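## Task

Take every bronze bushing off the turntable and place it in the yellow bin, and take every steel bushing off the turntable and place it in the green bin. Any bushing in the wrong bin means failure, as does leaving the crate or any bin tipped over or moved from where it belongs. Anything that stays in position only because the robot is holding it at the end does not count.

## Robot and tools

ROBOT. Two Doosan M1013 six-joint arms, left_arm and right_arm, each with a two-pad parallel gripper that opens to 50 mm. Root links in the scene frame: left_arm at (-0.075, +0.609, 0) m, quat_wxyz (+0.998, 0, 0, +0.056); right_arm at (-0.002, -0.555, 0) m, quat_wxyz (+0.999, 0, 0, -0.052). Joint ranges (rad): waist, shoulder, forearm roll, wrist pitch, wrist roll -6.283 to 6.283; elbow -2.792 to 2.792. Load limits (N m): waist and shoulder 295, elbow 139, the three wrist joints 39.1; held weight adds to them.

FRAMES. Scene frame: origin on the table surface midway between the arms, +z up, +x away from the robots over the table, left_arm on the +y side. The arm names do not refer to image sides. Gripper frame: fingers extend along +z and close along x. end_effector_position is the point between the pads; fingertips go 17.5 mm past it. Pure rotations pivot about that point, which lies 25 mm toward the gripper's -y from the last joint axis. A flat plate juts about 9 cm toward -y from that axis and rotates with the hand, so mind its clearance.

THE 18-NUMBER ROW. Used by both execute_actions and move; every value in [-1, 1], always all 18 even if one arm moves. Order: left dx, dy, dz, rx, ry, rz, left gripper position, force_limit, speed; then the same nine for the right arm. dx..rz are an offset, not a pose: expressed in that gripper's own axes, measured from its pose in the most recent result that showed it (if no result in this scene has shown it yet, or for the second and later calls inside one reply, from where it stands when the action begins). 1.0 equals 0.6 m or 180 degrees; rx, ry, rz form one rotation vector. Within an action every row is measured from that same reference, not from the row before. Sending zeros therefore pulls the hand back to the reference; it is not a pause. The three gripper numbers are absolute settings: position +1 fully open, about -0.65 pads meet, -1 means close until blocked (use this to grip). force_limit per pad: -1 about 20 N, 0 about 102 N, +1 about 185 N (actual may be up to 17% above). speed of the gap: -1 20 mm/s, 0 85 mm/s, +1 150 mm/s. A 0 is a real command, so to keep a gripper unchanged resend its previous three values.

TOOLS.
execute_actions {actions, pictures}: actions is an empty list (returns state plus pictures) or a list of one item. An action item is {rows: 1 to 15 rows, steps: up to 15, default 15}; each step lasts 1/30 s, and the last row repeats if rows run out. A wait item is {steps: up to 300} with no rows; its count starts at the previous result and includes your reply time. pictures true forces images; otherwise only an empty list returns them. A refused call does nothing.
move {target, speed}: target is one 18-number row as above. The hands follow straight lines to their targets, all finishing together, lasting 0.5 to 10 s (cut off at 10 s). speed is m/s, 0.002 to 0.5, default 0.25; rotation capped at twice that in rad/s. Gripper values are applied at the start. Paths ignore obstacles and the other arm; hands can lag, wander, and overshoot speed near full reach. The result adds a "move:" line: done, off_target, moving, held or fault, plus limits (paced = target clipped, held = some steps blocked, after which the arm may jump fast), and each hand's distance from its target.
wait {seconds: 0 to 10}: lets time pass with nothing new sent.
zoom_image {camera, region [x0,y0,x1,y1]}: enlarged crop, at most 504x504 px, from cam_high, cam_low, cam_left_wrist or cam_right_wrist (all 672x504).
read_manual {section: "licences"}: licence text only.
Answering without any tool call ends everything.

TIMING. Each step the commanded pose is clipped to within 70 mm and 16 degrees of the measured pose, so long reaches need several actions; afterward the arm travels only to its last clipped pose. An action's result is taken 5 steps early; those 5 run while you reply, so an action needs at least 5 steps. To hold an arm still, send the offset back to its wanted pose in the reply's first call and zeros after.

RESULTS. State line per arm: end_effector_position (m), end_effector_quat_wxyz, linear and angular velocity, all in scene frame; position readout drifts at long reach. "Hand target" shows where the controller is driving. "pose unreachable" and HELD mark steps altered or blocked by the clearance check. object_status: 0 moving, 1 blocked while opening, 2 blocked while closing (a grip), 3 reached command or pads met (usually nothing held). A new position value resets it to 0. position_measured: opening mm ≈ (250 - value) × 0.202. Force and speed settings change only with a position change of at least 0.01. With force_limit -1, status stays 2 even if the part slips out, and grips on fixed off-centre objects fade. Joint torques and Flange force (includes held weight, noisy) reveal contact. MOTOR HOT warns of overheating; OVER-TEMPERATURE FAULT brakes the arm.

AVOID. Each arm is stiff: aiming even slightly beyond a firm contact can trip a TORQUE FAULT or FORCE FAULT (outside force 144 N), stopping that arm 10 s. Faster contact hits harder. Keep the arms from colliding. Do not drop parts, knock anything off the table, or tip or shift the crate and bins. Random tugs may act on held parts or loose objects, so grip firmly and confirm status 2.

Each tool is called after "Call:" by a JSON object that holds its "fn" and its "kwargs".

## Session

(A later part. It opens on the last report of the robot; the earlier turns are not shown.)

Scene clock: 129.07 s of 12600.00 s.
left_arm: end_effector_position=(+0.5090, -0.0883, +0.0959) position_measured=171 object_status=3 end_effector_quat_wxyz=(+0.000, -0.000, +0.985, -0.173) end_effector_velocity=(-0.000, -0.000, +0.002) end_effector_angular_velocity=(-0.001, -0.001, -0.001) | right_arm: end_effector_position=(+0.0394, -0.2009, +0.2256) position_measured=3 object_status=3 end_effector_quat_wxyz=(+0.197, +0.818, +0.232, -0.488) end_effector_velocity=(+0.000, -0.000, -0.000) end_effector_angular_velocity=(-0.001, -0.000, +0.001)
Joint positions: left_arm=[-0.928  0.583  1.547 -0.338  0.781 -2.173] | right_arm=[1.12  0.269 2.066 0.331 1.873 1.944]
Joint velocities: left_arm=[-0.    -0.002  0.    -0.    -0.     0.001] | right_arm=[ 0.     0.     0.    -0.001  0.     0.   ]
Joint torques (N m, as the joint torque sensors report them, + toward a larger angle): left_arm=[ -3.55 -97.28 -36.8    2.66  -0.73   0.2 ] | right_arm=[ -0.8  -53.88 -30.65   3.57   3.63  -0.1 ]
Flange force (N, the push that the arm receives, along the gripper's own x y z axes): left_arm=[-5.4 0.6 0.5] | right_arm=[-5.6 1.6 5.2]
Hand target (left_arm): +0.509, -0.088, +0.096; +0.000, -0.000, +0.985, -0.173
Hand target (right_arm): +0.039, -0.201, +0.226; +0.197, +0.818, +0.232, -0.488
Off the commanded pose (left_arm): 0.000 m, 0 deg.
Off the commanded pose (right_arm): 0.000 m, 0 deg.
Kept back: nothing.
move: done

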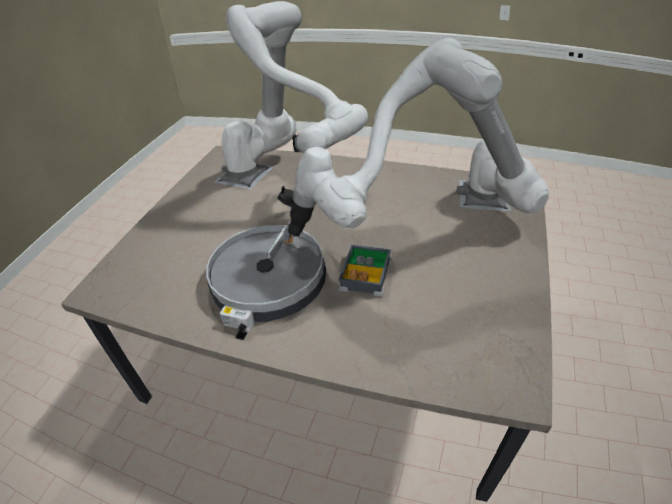

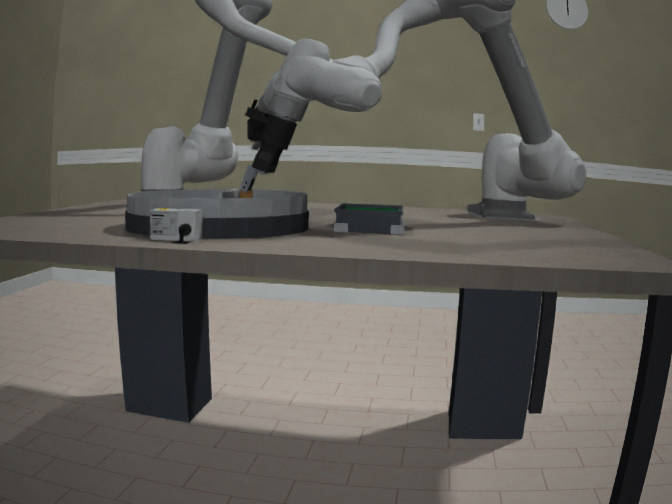

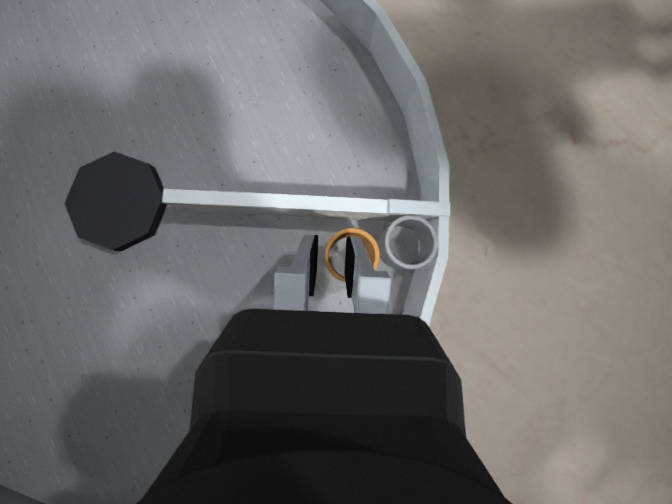

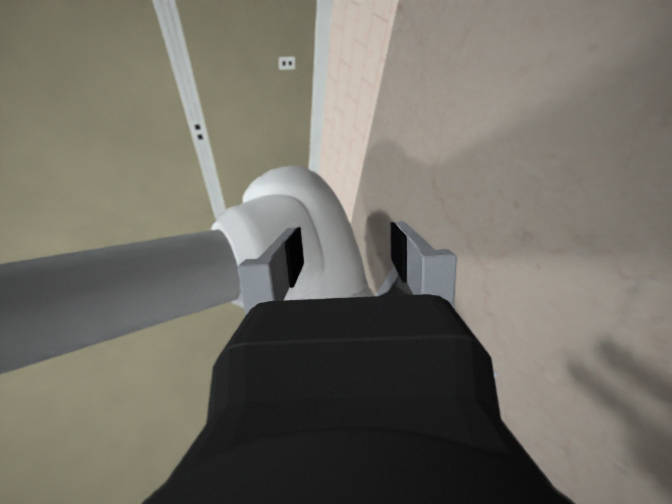

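Call:
{"fn": "move", "kwargs": {"target": [0,0.0079,0.0217,-0.1111,0,0,-0.122,-0.6,-0.5, 0,0,0,0,0,0,1,0,0], "speed": 0.25}}

Call:
{"fn": "execute_actions", "kwargs": {"actions": [{"rows": [[0,0,0,0,0,0,-1,-0.6,-0.5, 0,0,0,0,0,0,1,0,0]], "steps": 14}], "pictures": true}}

Scene clock: 130.37 s of 12600.00 s.
left_arm: end_effector_position=(+0.5091, -0.0882, +0.0821) position_measured=171 object_status=3 end_effector_quat_wxyz=(+0.000, -0.000, +1.000, +0.000) end_effector_velocity=(-0.001, -0.001, -0.002) end_effector_angular_velocity=(+0.003, +0.002, -0.003) | right_arm: end_effector_position=(+0.0394, -0.2009, +0.2256) position_measured=3 object_status=3 end_effector_quat_wxyz=(+0.197, +0.818, +0.232, -0.488) end_effector_velocity=(-0.000, +0.000, +0.000) end_effector_angular_velocity=(-0.000, +0.001, -0.001)
Joint positions: left_arm=[-1.007  0.679  1.354  0.001  1.109 -2.467] | right_arm=[1.12  0.269 2.066 0.331 1.873 1.944]
Joint velocities: left_arm=[-0.002  0.002 -0.001  0.001  0.002  0.001] | right_arm=[-0.     0.     0.     0.001  0.001 -0.   ]
Joint torques (N m, as the joint torque sensors report them, + toward a larger angle): left_arm=[  -2.69 -107.49  -40.01    3.68   -0.13    0.12] | right_arm=[  0.05 -53.01 -30.26   3.54   3.28   0.1 ]
Flange force (N, the push that the arm receives, along the gripper's own x y z axes): left_arm=[-2.6 0.6 2.6] | right_arm=[-6.7 3.6 3.9]
Hand target (left_arm): +0.509, -0.088, +0.082; +0.000, -0.000, +1.000, +0.000
Hand target (right_arm): +0.039, -0.201, +0.226; +0.197, +0.818, +0.232, -0.488
Off the commanded pose (left_arm): 0.000 m, 0 deg.
Off the commanded pose (right_arm): 0.000 m, 0 deg.
Kept back: nothing.
move: done

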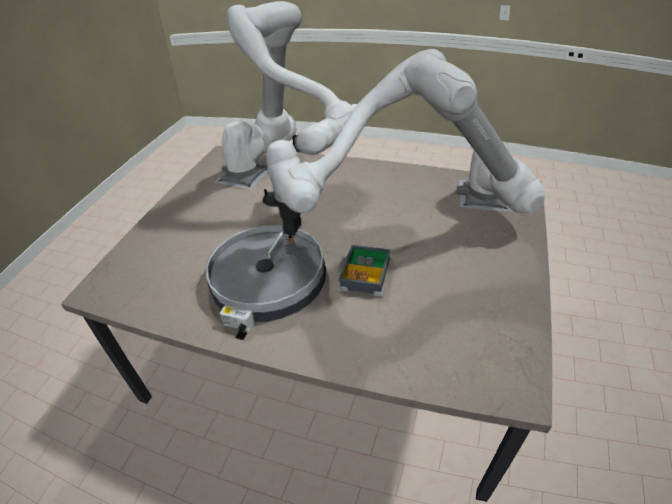

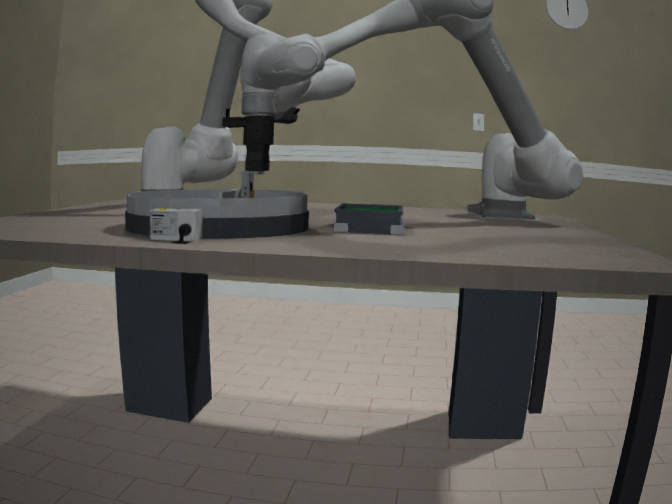

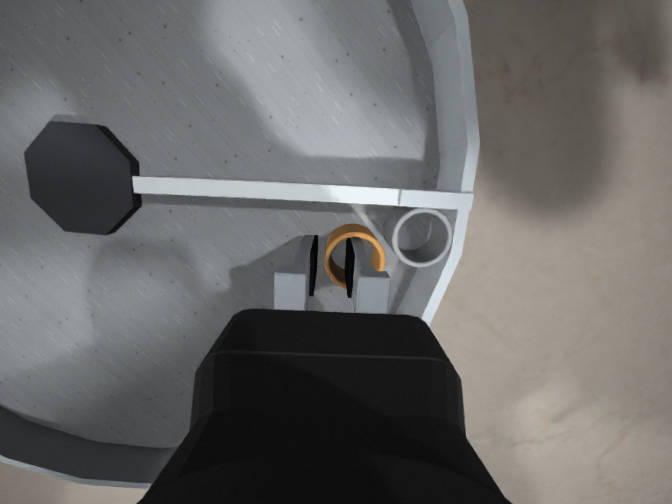

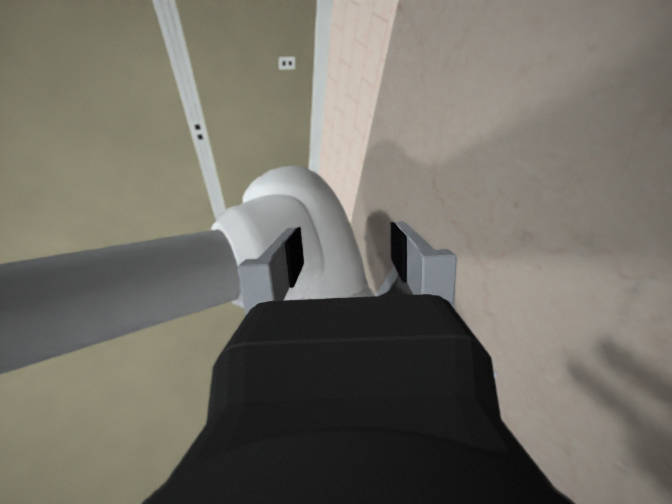

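Scene clock: 130.67 s of 12600.00 s.
left_arm: end_effector_position=(+0.5091, -0.0882, +0.0821) position_measured=210 object_status=0 end_effector_quat_wxyz=(+0.000, -0.000, +1.000, +0.000) end_effector_velocity=(+0.001, +0.001, +0.001) end_effector_angular_velocity=(-0.000, -0.000, +0.001) | right_arm: end_effector_position=(+0.0394, -0.2009, +0.2256) position_measured=3 object_status=3 end_effector_quat_wxyz=(+0.197, +0.818, +0.232, -0.488) end_effector_velocity=(-0.000, +0.000, +0.000) end_effector_angular_velocity=(+0.001, +0.001, -0.001)
Joint positions: left_arm=[-1.007  0.679  1.354  0.001  1.109 -2.467] | right_arm=[1.12  0.269 2.066 0.331 1.873 1.944]
Joint velocities: left_arm=[ 0.002 -0.001  0.001  0.    -0.     0.001] | right_arm=[-0.    -0.001 -0.     0.002  0.    -0.   ]
Joint torques (N m, as the joint torque sensors report them, + toward a larger angle): left_arm=[  -4.15 -106.54  -40.05    3.41    0.02    0.12] | right_arm=[ -0.11 -55.18 -30.18   3.79   3.36   0.06]
Flange force (N, the push that the arm receives, along the gripper's own x y z axes): left_arm=[-2.9 4.3 1.0] | right_arm=[-3.6 2.0 2.8]
Steps of this call (steps 1 to 9: the first 9 steps of this action). Readings (end_effector_position | what the end effector reports):
1: left_arm (+0.5091, -0.0882, +0.0821) | right_arm (+0.0394, -0.2009, +0.2256) | left_arm position_measured=175 object_status=0 | right_arm position_measured=3 object_status=3
2: left_arm (+0.5091, -0.0882, +0.0821) | right_arm (+0.0394, -0.2009, +0.2256) | left_arm position_measured=183 object_status=0 | right_arm position_measured=3 object_status=3
4: left_arm (+0.5091, -0.0882, +0.0821) | right_arm (+0.0394, -0.2009, +0.2256) | left_arm position_measured=201 object_status=0 | right_arm position_measured=3 object_status=3
8: left_arm (+0.5091, -0.0882, +0.0821) | right_arm (+0.0394, -0.2009, +0.2256) | left_arm position_measured=210 object_status=0 | right_arm position_measured=3 object_status=3
9: the state above

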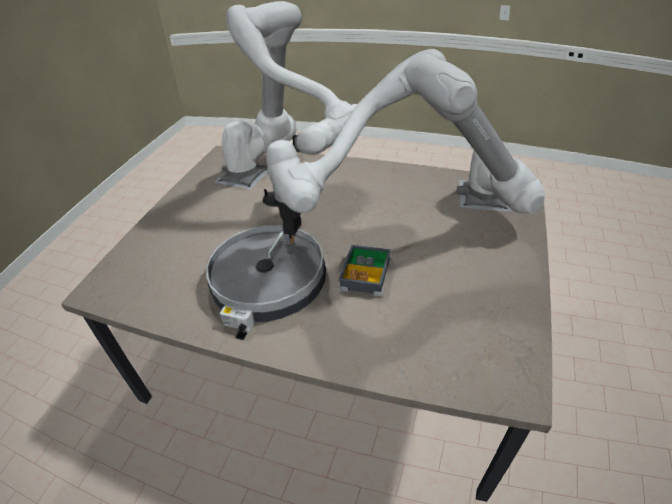

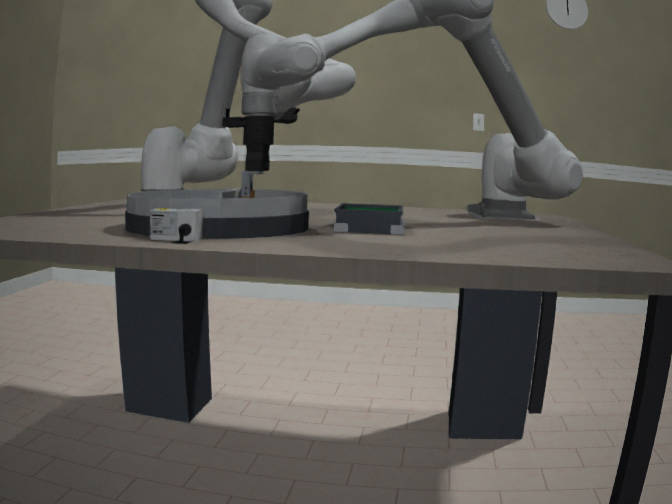

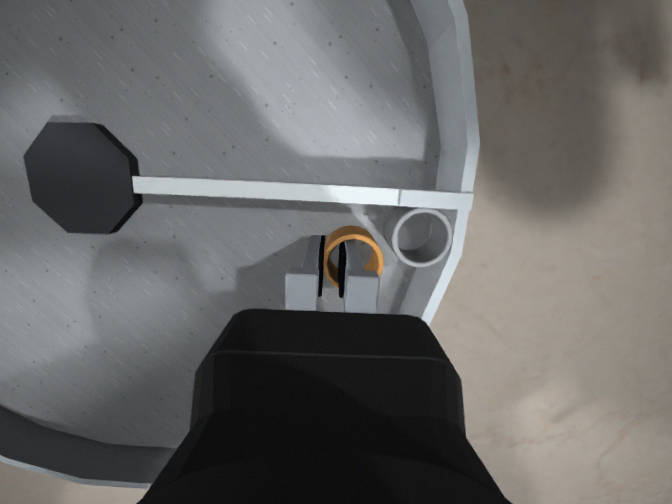

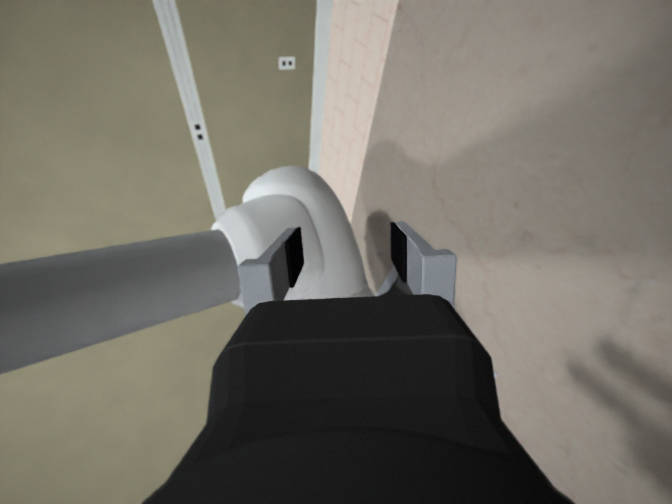

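Call:
{"fn": "move", "kwargs": {"target": [-0.0098,0.0387,-0.0798,0,0,0,-1,-0.6,-0.5, 0,0,0,0,0,0,1,0,0], "speed": 0.15}}

Call:
{"fn": "move", "kwargs": {"target": [-0.1283,0.535,0.05,0,0,0,-1,-0.6,-0.5, 0,0,0,0,0,0,1,0,0], "speed": 0.3}}

Call:
{"fn": "zoom_image", "kwargs": {"camera": "cam_low", "region": [320, 140, 440, 245]}}

Scene clock: 134.70 s of 12600.00 s.
left_arm: end_effector_position=(+0.5150, -0.0649, +0.1299) position_measured=210 object_status=2 end_effector_quat_wxyz=(+0.000, -0.000, +1.000, +0.000) end_effector_velocity=(+0.001, +0.000, +0.001) end_effector_angular_velocity=(-0.001, -0.002, +0.000) | right_arm: end_effector_position=(+0.0394, -0.2009, +0.2256) position_measured=3 object_status=3 end_effector_quat_wxyz=(+0.197, +0.818, +0.232, -0.488) end_effector_velocity=(-0.000, +0.000, +0.000) end_effector_angular_velocity=(-0.000, +0.001, -0.001)
Joint positions: left_arm=[-0.985  0.625  1.353  0.001  1.164 -2.445] | right_arm=[1.12  0.269 2.066 0.331 1.873 1.944]
Joint velocities: left_arm=[ 0.001 -0.001 -0.001  0.001  0.     0.   ] | right_arm=[-0.     0.     0.     0.001  0.     0.   ]
Joint torques (N m, as the joint torque sensors report them, + toward a larger angle): left_arm=[  -2.36 -103.08  -40.39    3.66   -0.11    0.17] | right_arm=[ -0.52 -53.96 -30.15   3.58   3.44   0.04]
Flange force (N, the push that the arm receives, along the gripper's own x y z axes): left_arm=[-2.9 0.7 1.0] | right_arm=[-5.7 1.8 3.8]
Hand target (left_arm): +0.515, -0.065, +0.130; +0.000, -0.000, +1.000, +0.000
Hand target (right_arm): +0.039, -0.201, +0.226; +0.197, +0.818, +0.232, -0.488
Off your previous action's commanded pose (left_arm): 0.000 m, 0 deg at its last step (step 5 of this call).
Off your previous action's commanded pose (right_arm): 0.000 m, 0 deg at its last step (step 5 of this call).
Off the commanded pose (left_arm): 0.000 m, 0 deg.
Off the commanded pose (right_arm): 0.000 m, 0 deg.
Kept back: nothing.
move: done

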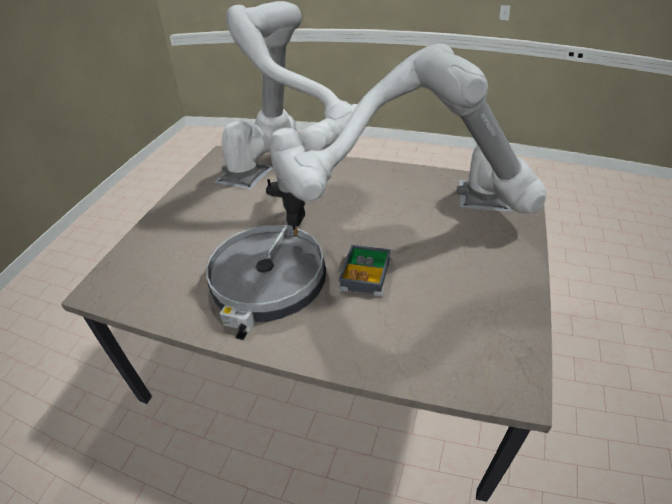

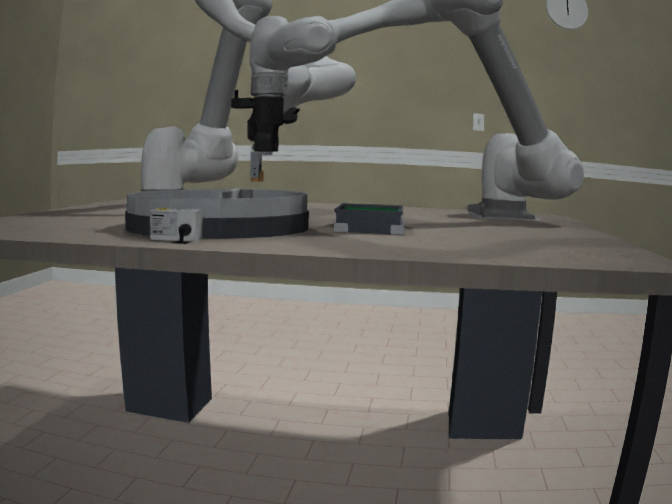

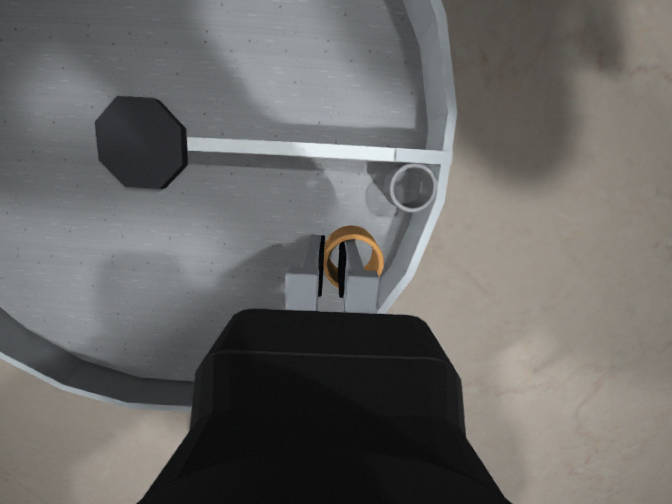

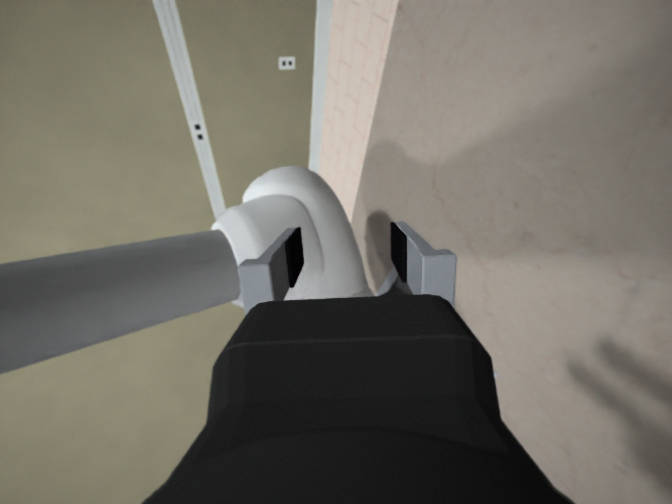

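Scene clock: 136.23 s of 12600.00 s.
left_arm: end_effector_position=(+0.5921, +0.2561, +0.1000) position_measured=210 object_status=2 end_effector_quat_wxyz=(+0.000, -0.000, +1.000, +0.000) end_effector_velocity=(+0.001, +0.001, -0.001) end_effector_angular_velocity=(+0.000, +0.001, +0.000) | right_arm: end_effector_position=(+0.0394, -0.2009, +0.2256) position_measured=3 object_status=3 end_effector_quat_wxyz=(+0.197, +0.818, +0.232, -0.488) end_effector_velocity=(-0.000, +0.000, +0.000) end_effector_angular_velocity=(-0.000, +0.001, +0.000)
Joint positions: left_arm=[-0.616  0.457  1.691  0.001  0.994 -2.076] | right_arm=[1.12  0.269 2.066 0.331 1.873 1.944]
Joint velocities: left_arm=[ 0.002  0.001 -0.    -0.    -0.     0.002] | right_arm=[0.    0.    0.    0.001 0.001 0.   ]
Joint torques (N m, as the joint torque sensors report them, + toward a larger angle): left_arm=[ -2.19 -84.95 -37.35   3.34  -0.18   0.06] | right_arm=[ -0.3  -52.96 -30.04   3.54   3.32   0.04]
Flange force (N, the push that the arm receives, along the gripper's own x y z axes): left_arm=[-2.2 2.3 1.6] | right_arm=[-7.2 2.8 3.9]
Hand target (left_arm): +0.592, +0.256, +0.100; +0.000, -0.000, +1.000, +0.000
Hand target (right_arm): +0.039, -0.201, +0.226; +0.197, +0.818, +0.232, -0.488
Off the commanded pose (left_arm): 0.000 m, 0 deg.
Off the commanded pose (right_arm): 0.000 m, 0 deg.
Kept back: nothing.
move: done

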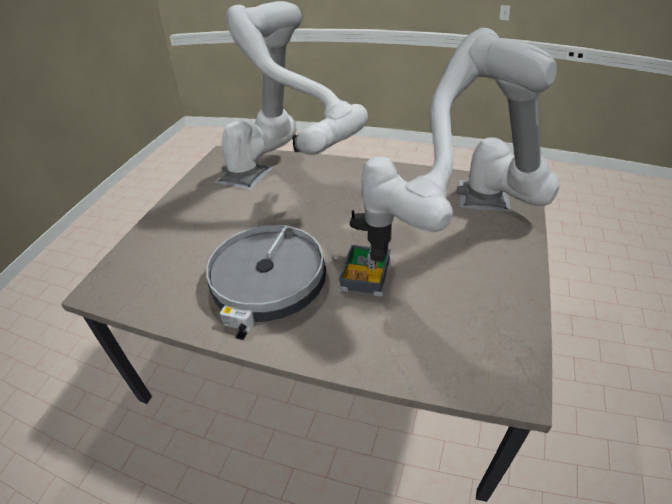

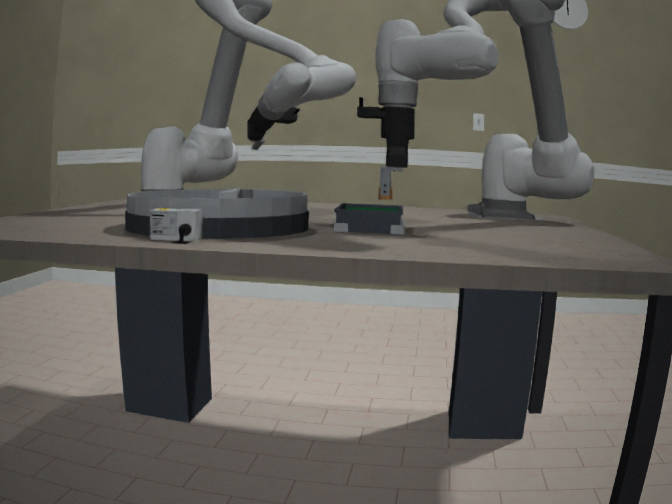

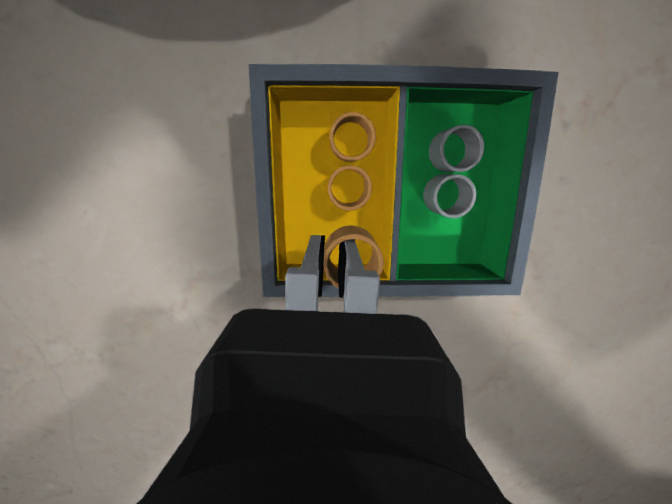

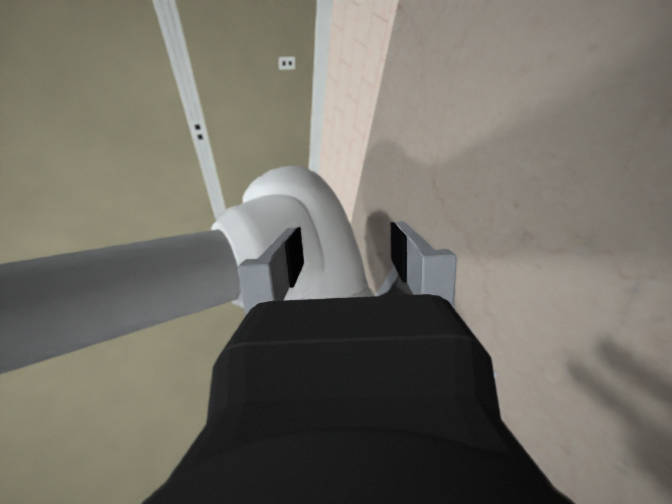

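Region (320, 140, 440, 245) of cam_low's 672x504 image, scaled by 4.200, with more detail than that image has; it fills the top 441 rows of this view, and the rest is white.

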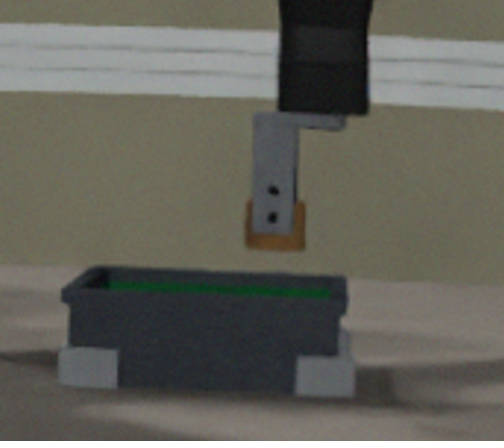

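Call:
{"fn": "move", "kwargs": {"target": [0,0,0.1067,0,0,0,-1,-0.6,-0.5, 0,0,0,0,0,0,1,0,0], "speed": 0.1}}

Call:
{"fn": "execute_actions", "kwargs": {"actions": [{"rows": [[0,0,0,0,0,0,-0.221,-0.6,-0.5, 0,0,0,0,0,0,1,0,0]], "steps": 10}]}}

Call:
{"fn": "move", "kwargs": {"target": [0,0,-0.1317,0,0,0,-0.221,-0.6,-0.5, 0,0,0,0,0,0,1,0,0], "speed": 0.16}}

Call:
{"fn": "move", "kwargs": {"target": [0.1885,-0.594,0.0142,0.1111,0,0,-0.122,-0.6,-0.5, 0,0,0,0,0,0,1,0,0], "speed": 0.3}}

Call:
{"fn": "zoom_image", "kwargs": {"camera": "cam_left_wrist", "region": [270, 210, 450, 310]}}

Scene clock: 137.87 s of 12600.00 s.
left_arm: end_effector_position=(+0.5921, +0.2561, +0.0360) position_measured=210 object_status=2 end_effector_quat_wxyz=(+0.000, -0.000, +1.000, +0.000) end_effector_velocity=(-0.001, -0.000, -0.001) end_effector_angular_velocity=(+0.000, +0.001, +0.000) | right_arm: end_effector_position=(+0.0394, -0.2009, +0.2256) position_measured=3 object_status=3 end_effector_quat_wxyz=(+0.197, +0.818, +0.232, -0.488) end_effector_velocity=(-0.000, +0.000, -0.000) end_effector_angular_velocity=(+0.001, +0.000, -0.001)
Joint positions: left_arm=[-0.616  0.518  1.731  0.001  0.891 -2.076] | right_arm=[1.12  0.269 2.066 0.331 1.873 1.944]
Joint velocities: left_arm=[-0.001  0.     0.001 -0.    -0.    -0.001] | right_arm=[-0.     0.     0.     0.001 -0.001  0.   ]
Joint torques (N m, as the joint torque sensors report them, + toward a larger angle): left_arm=[ -3.12 -88.29 -35.13   3.23  -0.1    0.32] | right_arm=[ -1.25 -53.3  -30.25   3.61   3.3   -0.03]
Flange force (N, the push that the arm receives, along the gripper's own x y z axes): left_arm=[-1.8 3.4 2.3] | right_arm=[-7.3 1.2 4.5]
Hand target (left_arm): +0.592, +0.256, +0.036; +0.000, -0.000, +1.000, +0.000
Hand target (right_arm): +0.039, -0.201, +0.226; +0.197, +0.818, +0.232, -0.488
Off the commanded pose (left_arm): 0.000 m, 0 deg.
Off the commanded pose (right_arm): 0.000 m, 0 deg.
Kept back: nothing.
move: done

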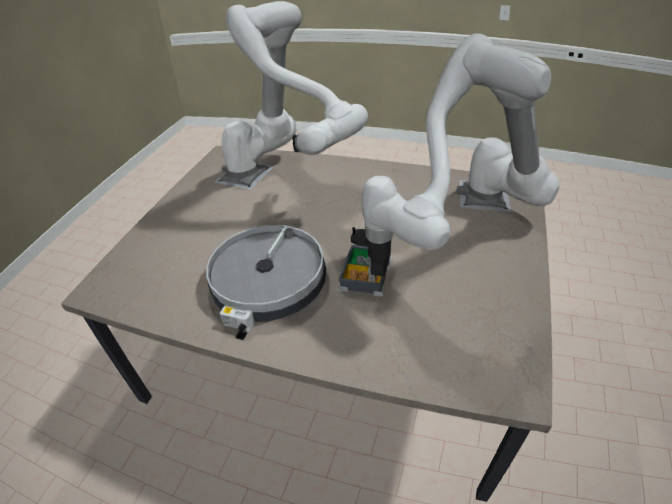

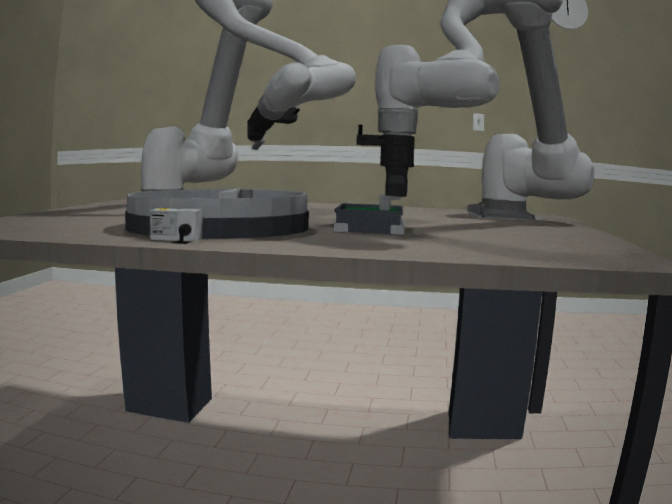

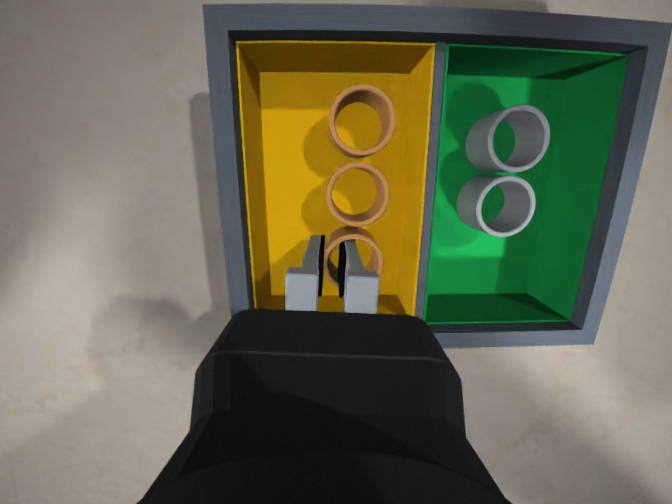

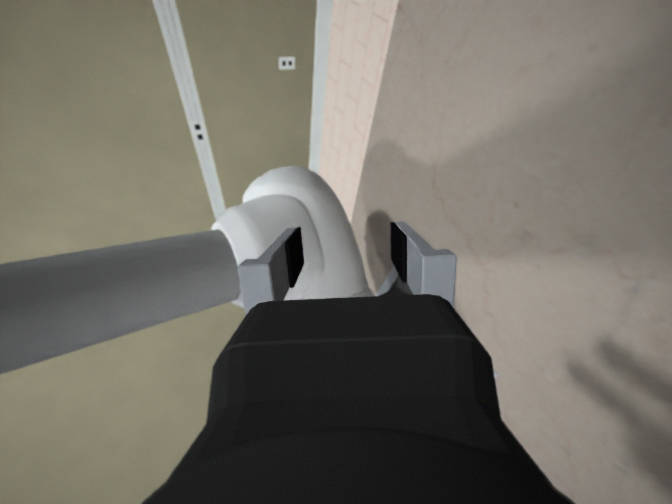

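Scene clock: 138.03 s of 12600.00 s.
left_arm: end_effector_position=(+0.5921, +0.2561, +0.0360) position_measured=186 object_status=0 end_effector_quat_wxyz=(+0.000, -0.000, +1.000, +0.000) end_effector_velocity=(+0.000, +0.000, -0.000) end_effector_angular_velocity=(+0.000, +0.000, +0.002) | right_arm: end_effector_position=(+0.0394, -0.2009, +0.2256) position_measured=3 object_status=3 end_effector_quat_wxyz=(+0.197, +0.818, +0.232, -0.488) end_effector_velocity=(+0.000, -0.000, +0.000) end_effector_angular_velocity=(-0.000, +0.000, -0.000)
Joint positions: left_arm=[-0.616  0.518  1.731  0.001  0.891 -2.076] | right_arm=[1.12  0.269 2.066 0.331 1.873 1.944]
Joint velocities: left_arm=[ 0.001  0.001 -0.     0.    -0.    -0.001] | right_arm=[-0.    -0.    -0.    -0.     0.001 -0.   ]
Joint torques (N m, as the joint torque sensors report them, + toward a larger angle): left_arm=[ -2.58 -87.43 -34.32   3.05  -0.3    0.26] | right_arm=[  0.08 -54.55 -29.7    3.55   3.48  -0.02]
Flange force (N, the push that the arm receives, along the gripper's own x y z axes): left_arm=[-2.6 2.3 1.1] | right_arm=[-4.2 2.0 2.4]
Steps of this call (steps 1 to 5: the first 5 steps of this action). Readings (end_effector_position | what the end effector reports):
1: left_arm (+0.5921, +0.2561, +0.0360) | right_arm (+0.0394, -0.2009, +0.2256) | left_arm position_measured=206 object_status=0 | right_arm position_measured=3 object_status=3
2: left_arm (+0.5921, +0.2561, +0.0360) | right_arm (+0.0394, -0.2009, +0.2256) | left_arm position_measured=198 object_status=0 | right_arm position_measured=3 object_status=3
4: left_arm (+0.5921, +0.2561, +0.0360) | right_arm (+0.0394, -0.2009, +0.2256) | left_arm position_measured=186 object_status=0 | right_arm position_measured=3 object_status=3
5: the state above

Scene clock: 139.10 s of 12600.00 s.
left_arm: end_effector_position=(+0.5921, +0.2561, +0.1149) position_measured=186 object_status=3 end_effector_quat_wxyz=(+0.000, -0.000, +1.000, +0.000) end_effector_velocity=(+0.001, -0.000, +0.002) end_effector_angular_velocity=(-0.001, -0.002, -0.000) | right_arm: end_effector_position=(+0.0394, -0.2009, +0.2256) position_measured=3 object_status=3 end_effector_quat_wxyz=(+0.197, +0.818, +0.232, -0.488) end_effector_velocity=(+0.000, -0.000, -0.001) end_effector_angular_velocity=(+0.001, -0.002, +0.001)
Joint positions: left_arm=[-0.616  0.444  1.679  0.001  1.018 -2.076] | right_arm=[1.12  0.269 2.066 0.331 1.873 1.944]
Joint velocities: left_arm=[ 0.001 -0.001 -0.002 -0.     0.001  0.001] | right_arm=[ 0.    -0.     0.    -0.001 -0.002  0.   ]
Joint torques (N m, as the joint torque sensors report them, + toward a larger angle): left_arm=[ -2.83 -83.5  -37.78   3.58  -0.06   0.36] | right_arm=[ -0.85 -54.   -30.21   3.65   3.27  -0.06]
Flange force (N, the push that the arm receives, along the gripper's own x y z axes): left_arm=[-1.5 2.9 0.6] | right_arm=[-5.5 1.4 3.7]
Hand target (left_arm): +0.592, +0.256, +0.115; +0.000, -0.000, +1.000, +0.000
Hand target (right_arm): +0.039, -0.201, +0.226; +0.197, +0.818, +0.232, -0.488
Off your previous action's commanded pose (left_arm): 0.000 m, 0 deg at its last step (step 5 of this call).
Off your previous action's commanded pose (right_arm): 0.000 m, 0 deg at its last step (step 5 of this call).
Off the commanded pose (left_arm): 0.000 m, 0 deg.
Off the commanded pose (right_arm): 0.000 m, 0 deg.
Kept back: nothing.
move: done

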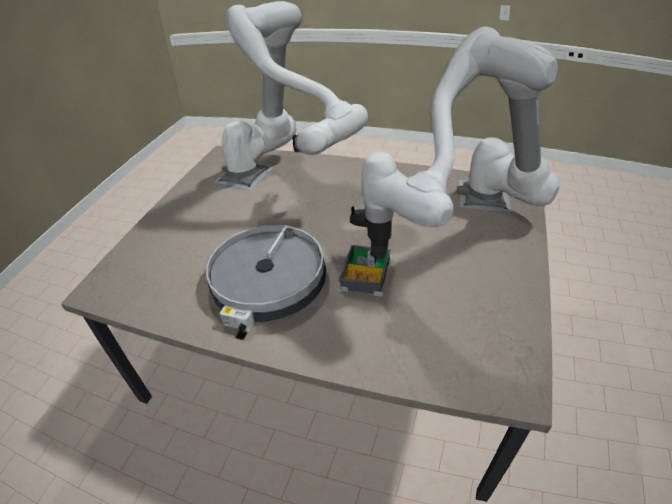

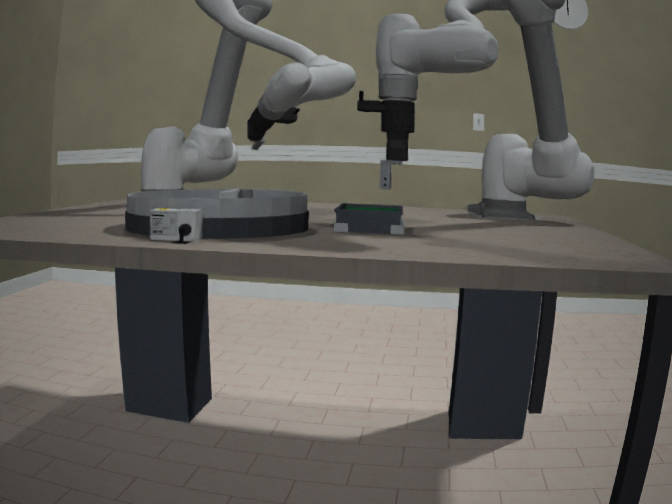

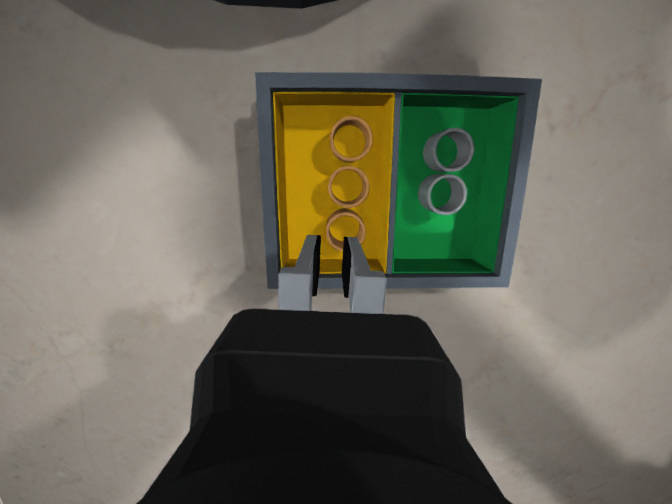

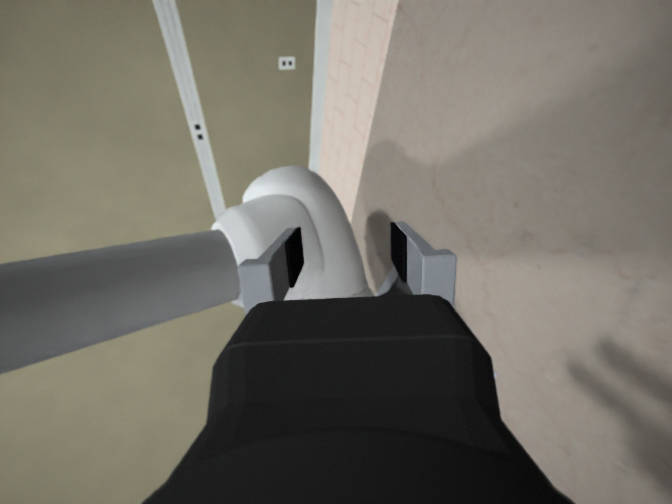

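Scene clock: 140.80 s of 12600.00 s.
left_arm: end_effector_position=(+0.4788, -0.1004, +0.1063) position_measured=171 object_status=3 end_effector_quat_wxyz=(+0.000, -0.000, +0.985, -0.173) end_effector_velocity=(-0.001, -0.000, -0.000) end_effector_angular_velocity=(-0.000, +0.000, -0.000) | right_arm: end_effector_position=(+0.0394, -0.2009, +0.2256) position_measured=3 object_status=3 end_effector_quat_wxyz=(+0.197, +0.818, +0.232, -0.488) end_effector_velocity=(+0.000, +0.000, -0.001) end_effector_angular_velocity=(-0.000, -0.001, +0.000)
Joint positions: left_arm=[-0.966  0.557  1.57  -0.326  0.774 -2.218] | right_arm=[1.12  0.269 2.066 0.331 1.873 1.944]
Joint velocities: left_arm=[-0.001  0.     0.    -0.    -0.    -0.   ] | right_arm=[-0.     0.001  0.    -0.001 -0.001 -0.   ]
Joint torques (N m, as the joint torque sensors report them, + toward a larger angle): left_arm=[ -3.07 -94.06 -37.9    2.67  -0.81   0.3 ] | right_arm=[ -1.38 -53.9  -30.53   3.59   3.36   0.07]
Flange force (N, the push that the arm receives, along the gripper's own x y z axes): left_arm=[-2.7 2.6 -0.2] | right_arm=[-5.4 0.8 4.8]
Hand target (left_arm): +0.479, -0.100, +0.106; +0.000, -0.000, +0.985, -0.173
Hand target (right_arm): +0.039, -0.201, +0.226; +0.197, +0.818, +0.232, -0.488
Off the commanded pose (left_arm): 0.000 m, 0 deg.
Off the commanded pose (right_arm): 0.000 m, 0 deg.
Kept back: nothing.
move: done

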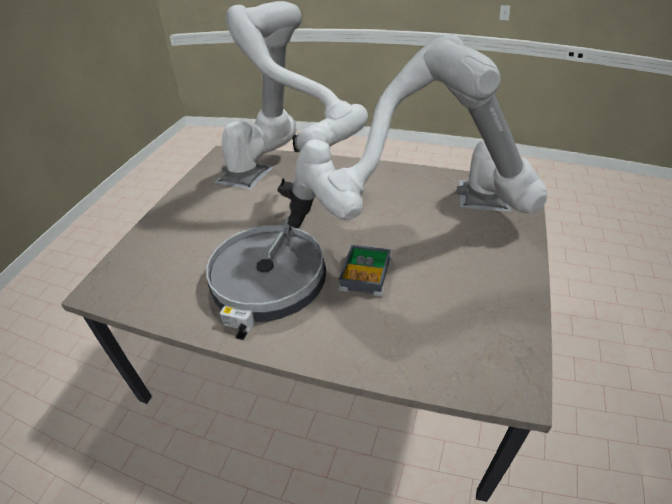

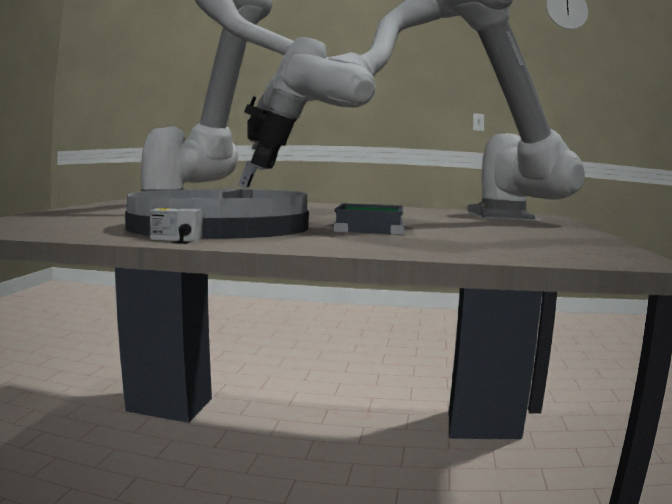

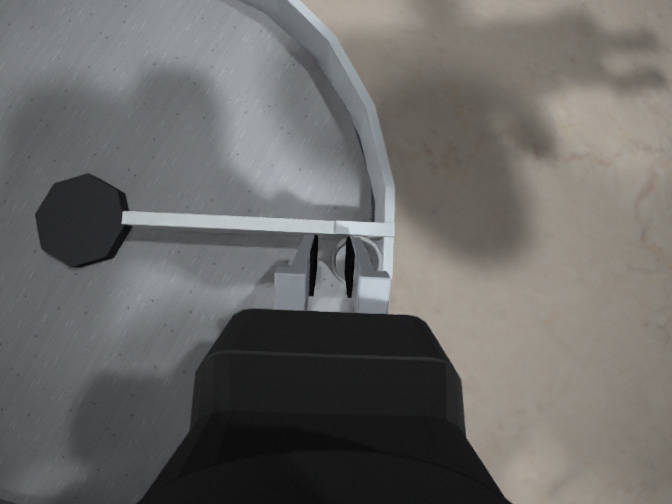

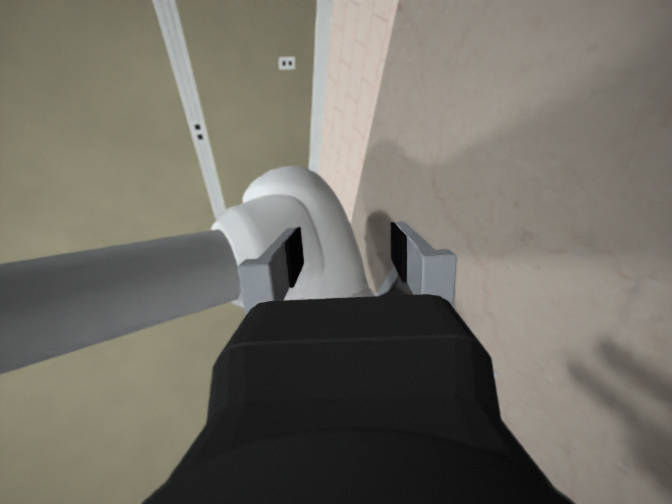

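Region (270, 210, 450, 310) of cam_left_wrist's 672x504 image, scaled by 2.800, with more detail than that image has.

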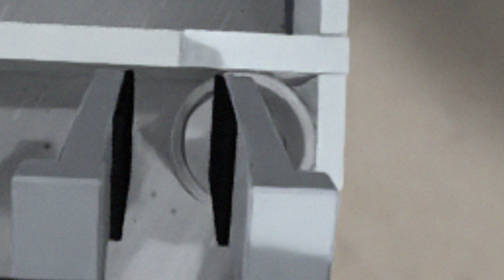

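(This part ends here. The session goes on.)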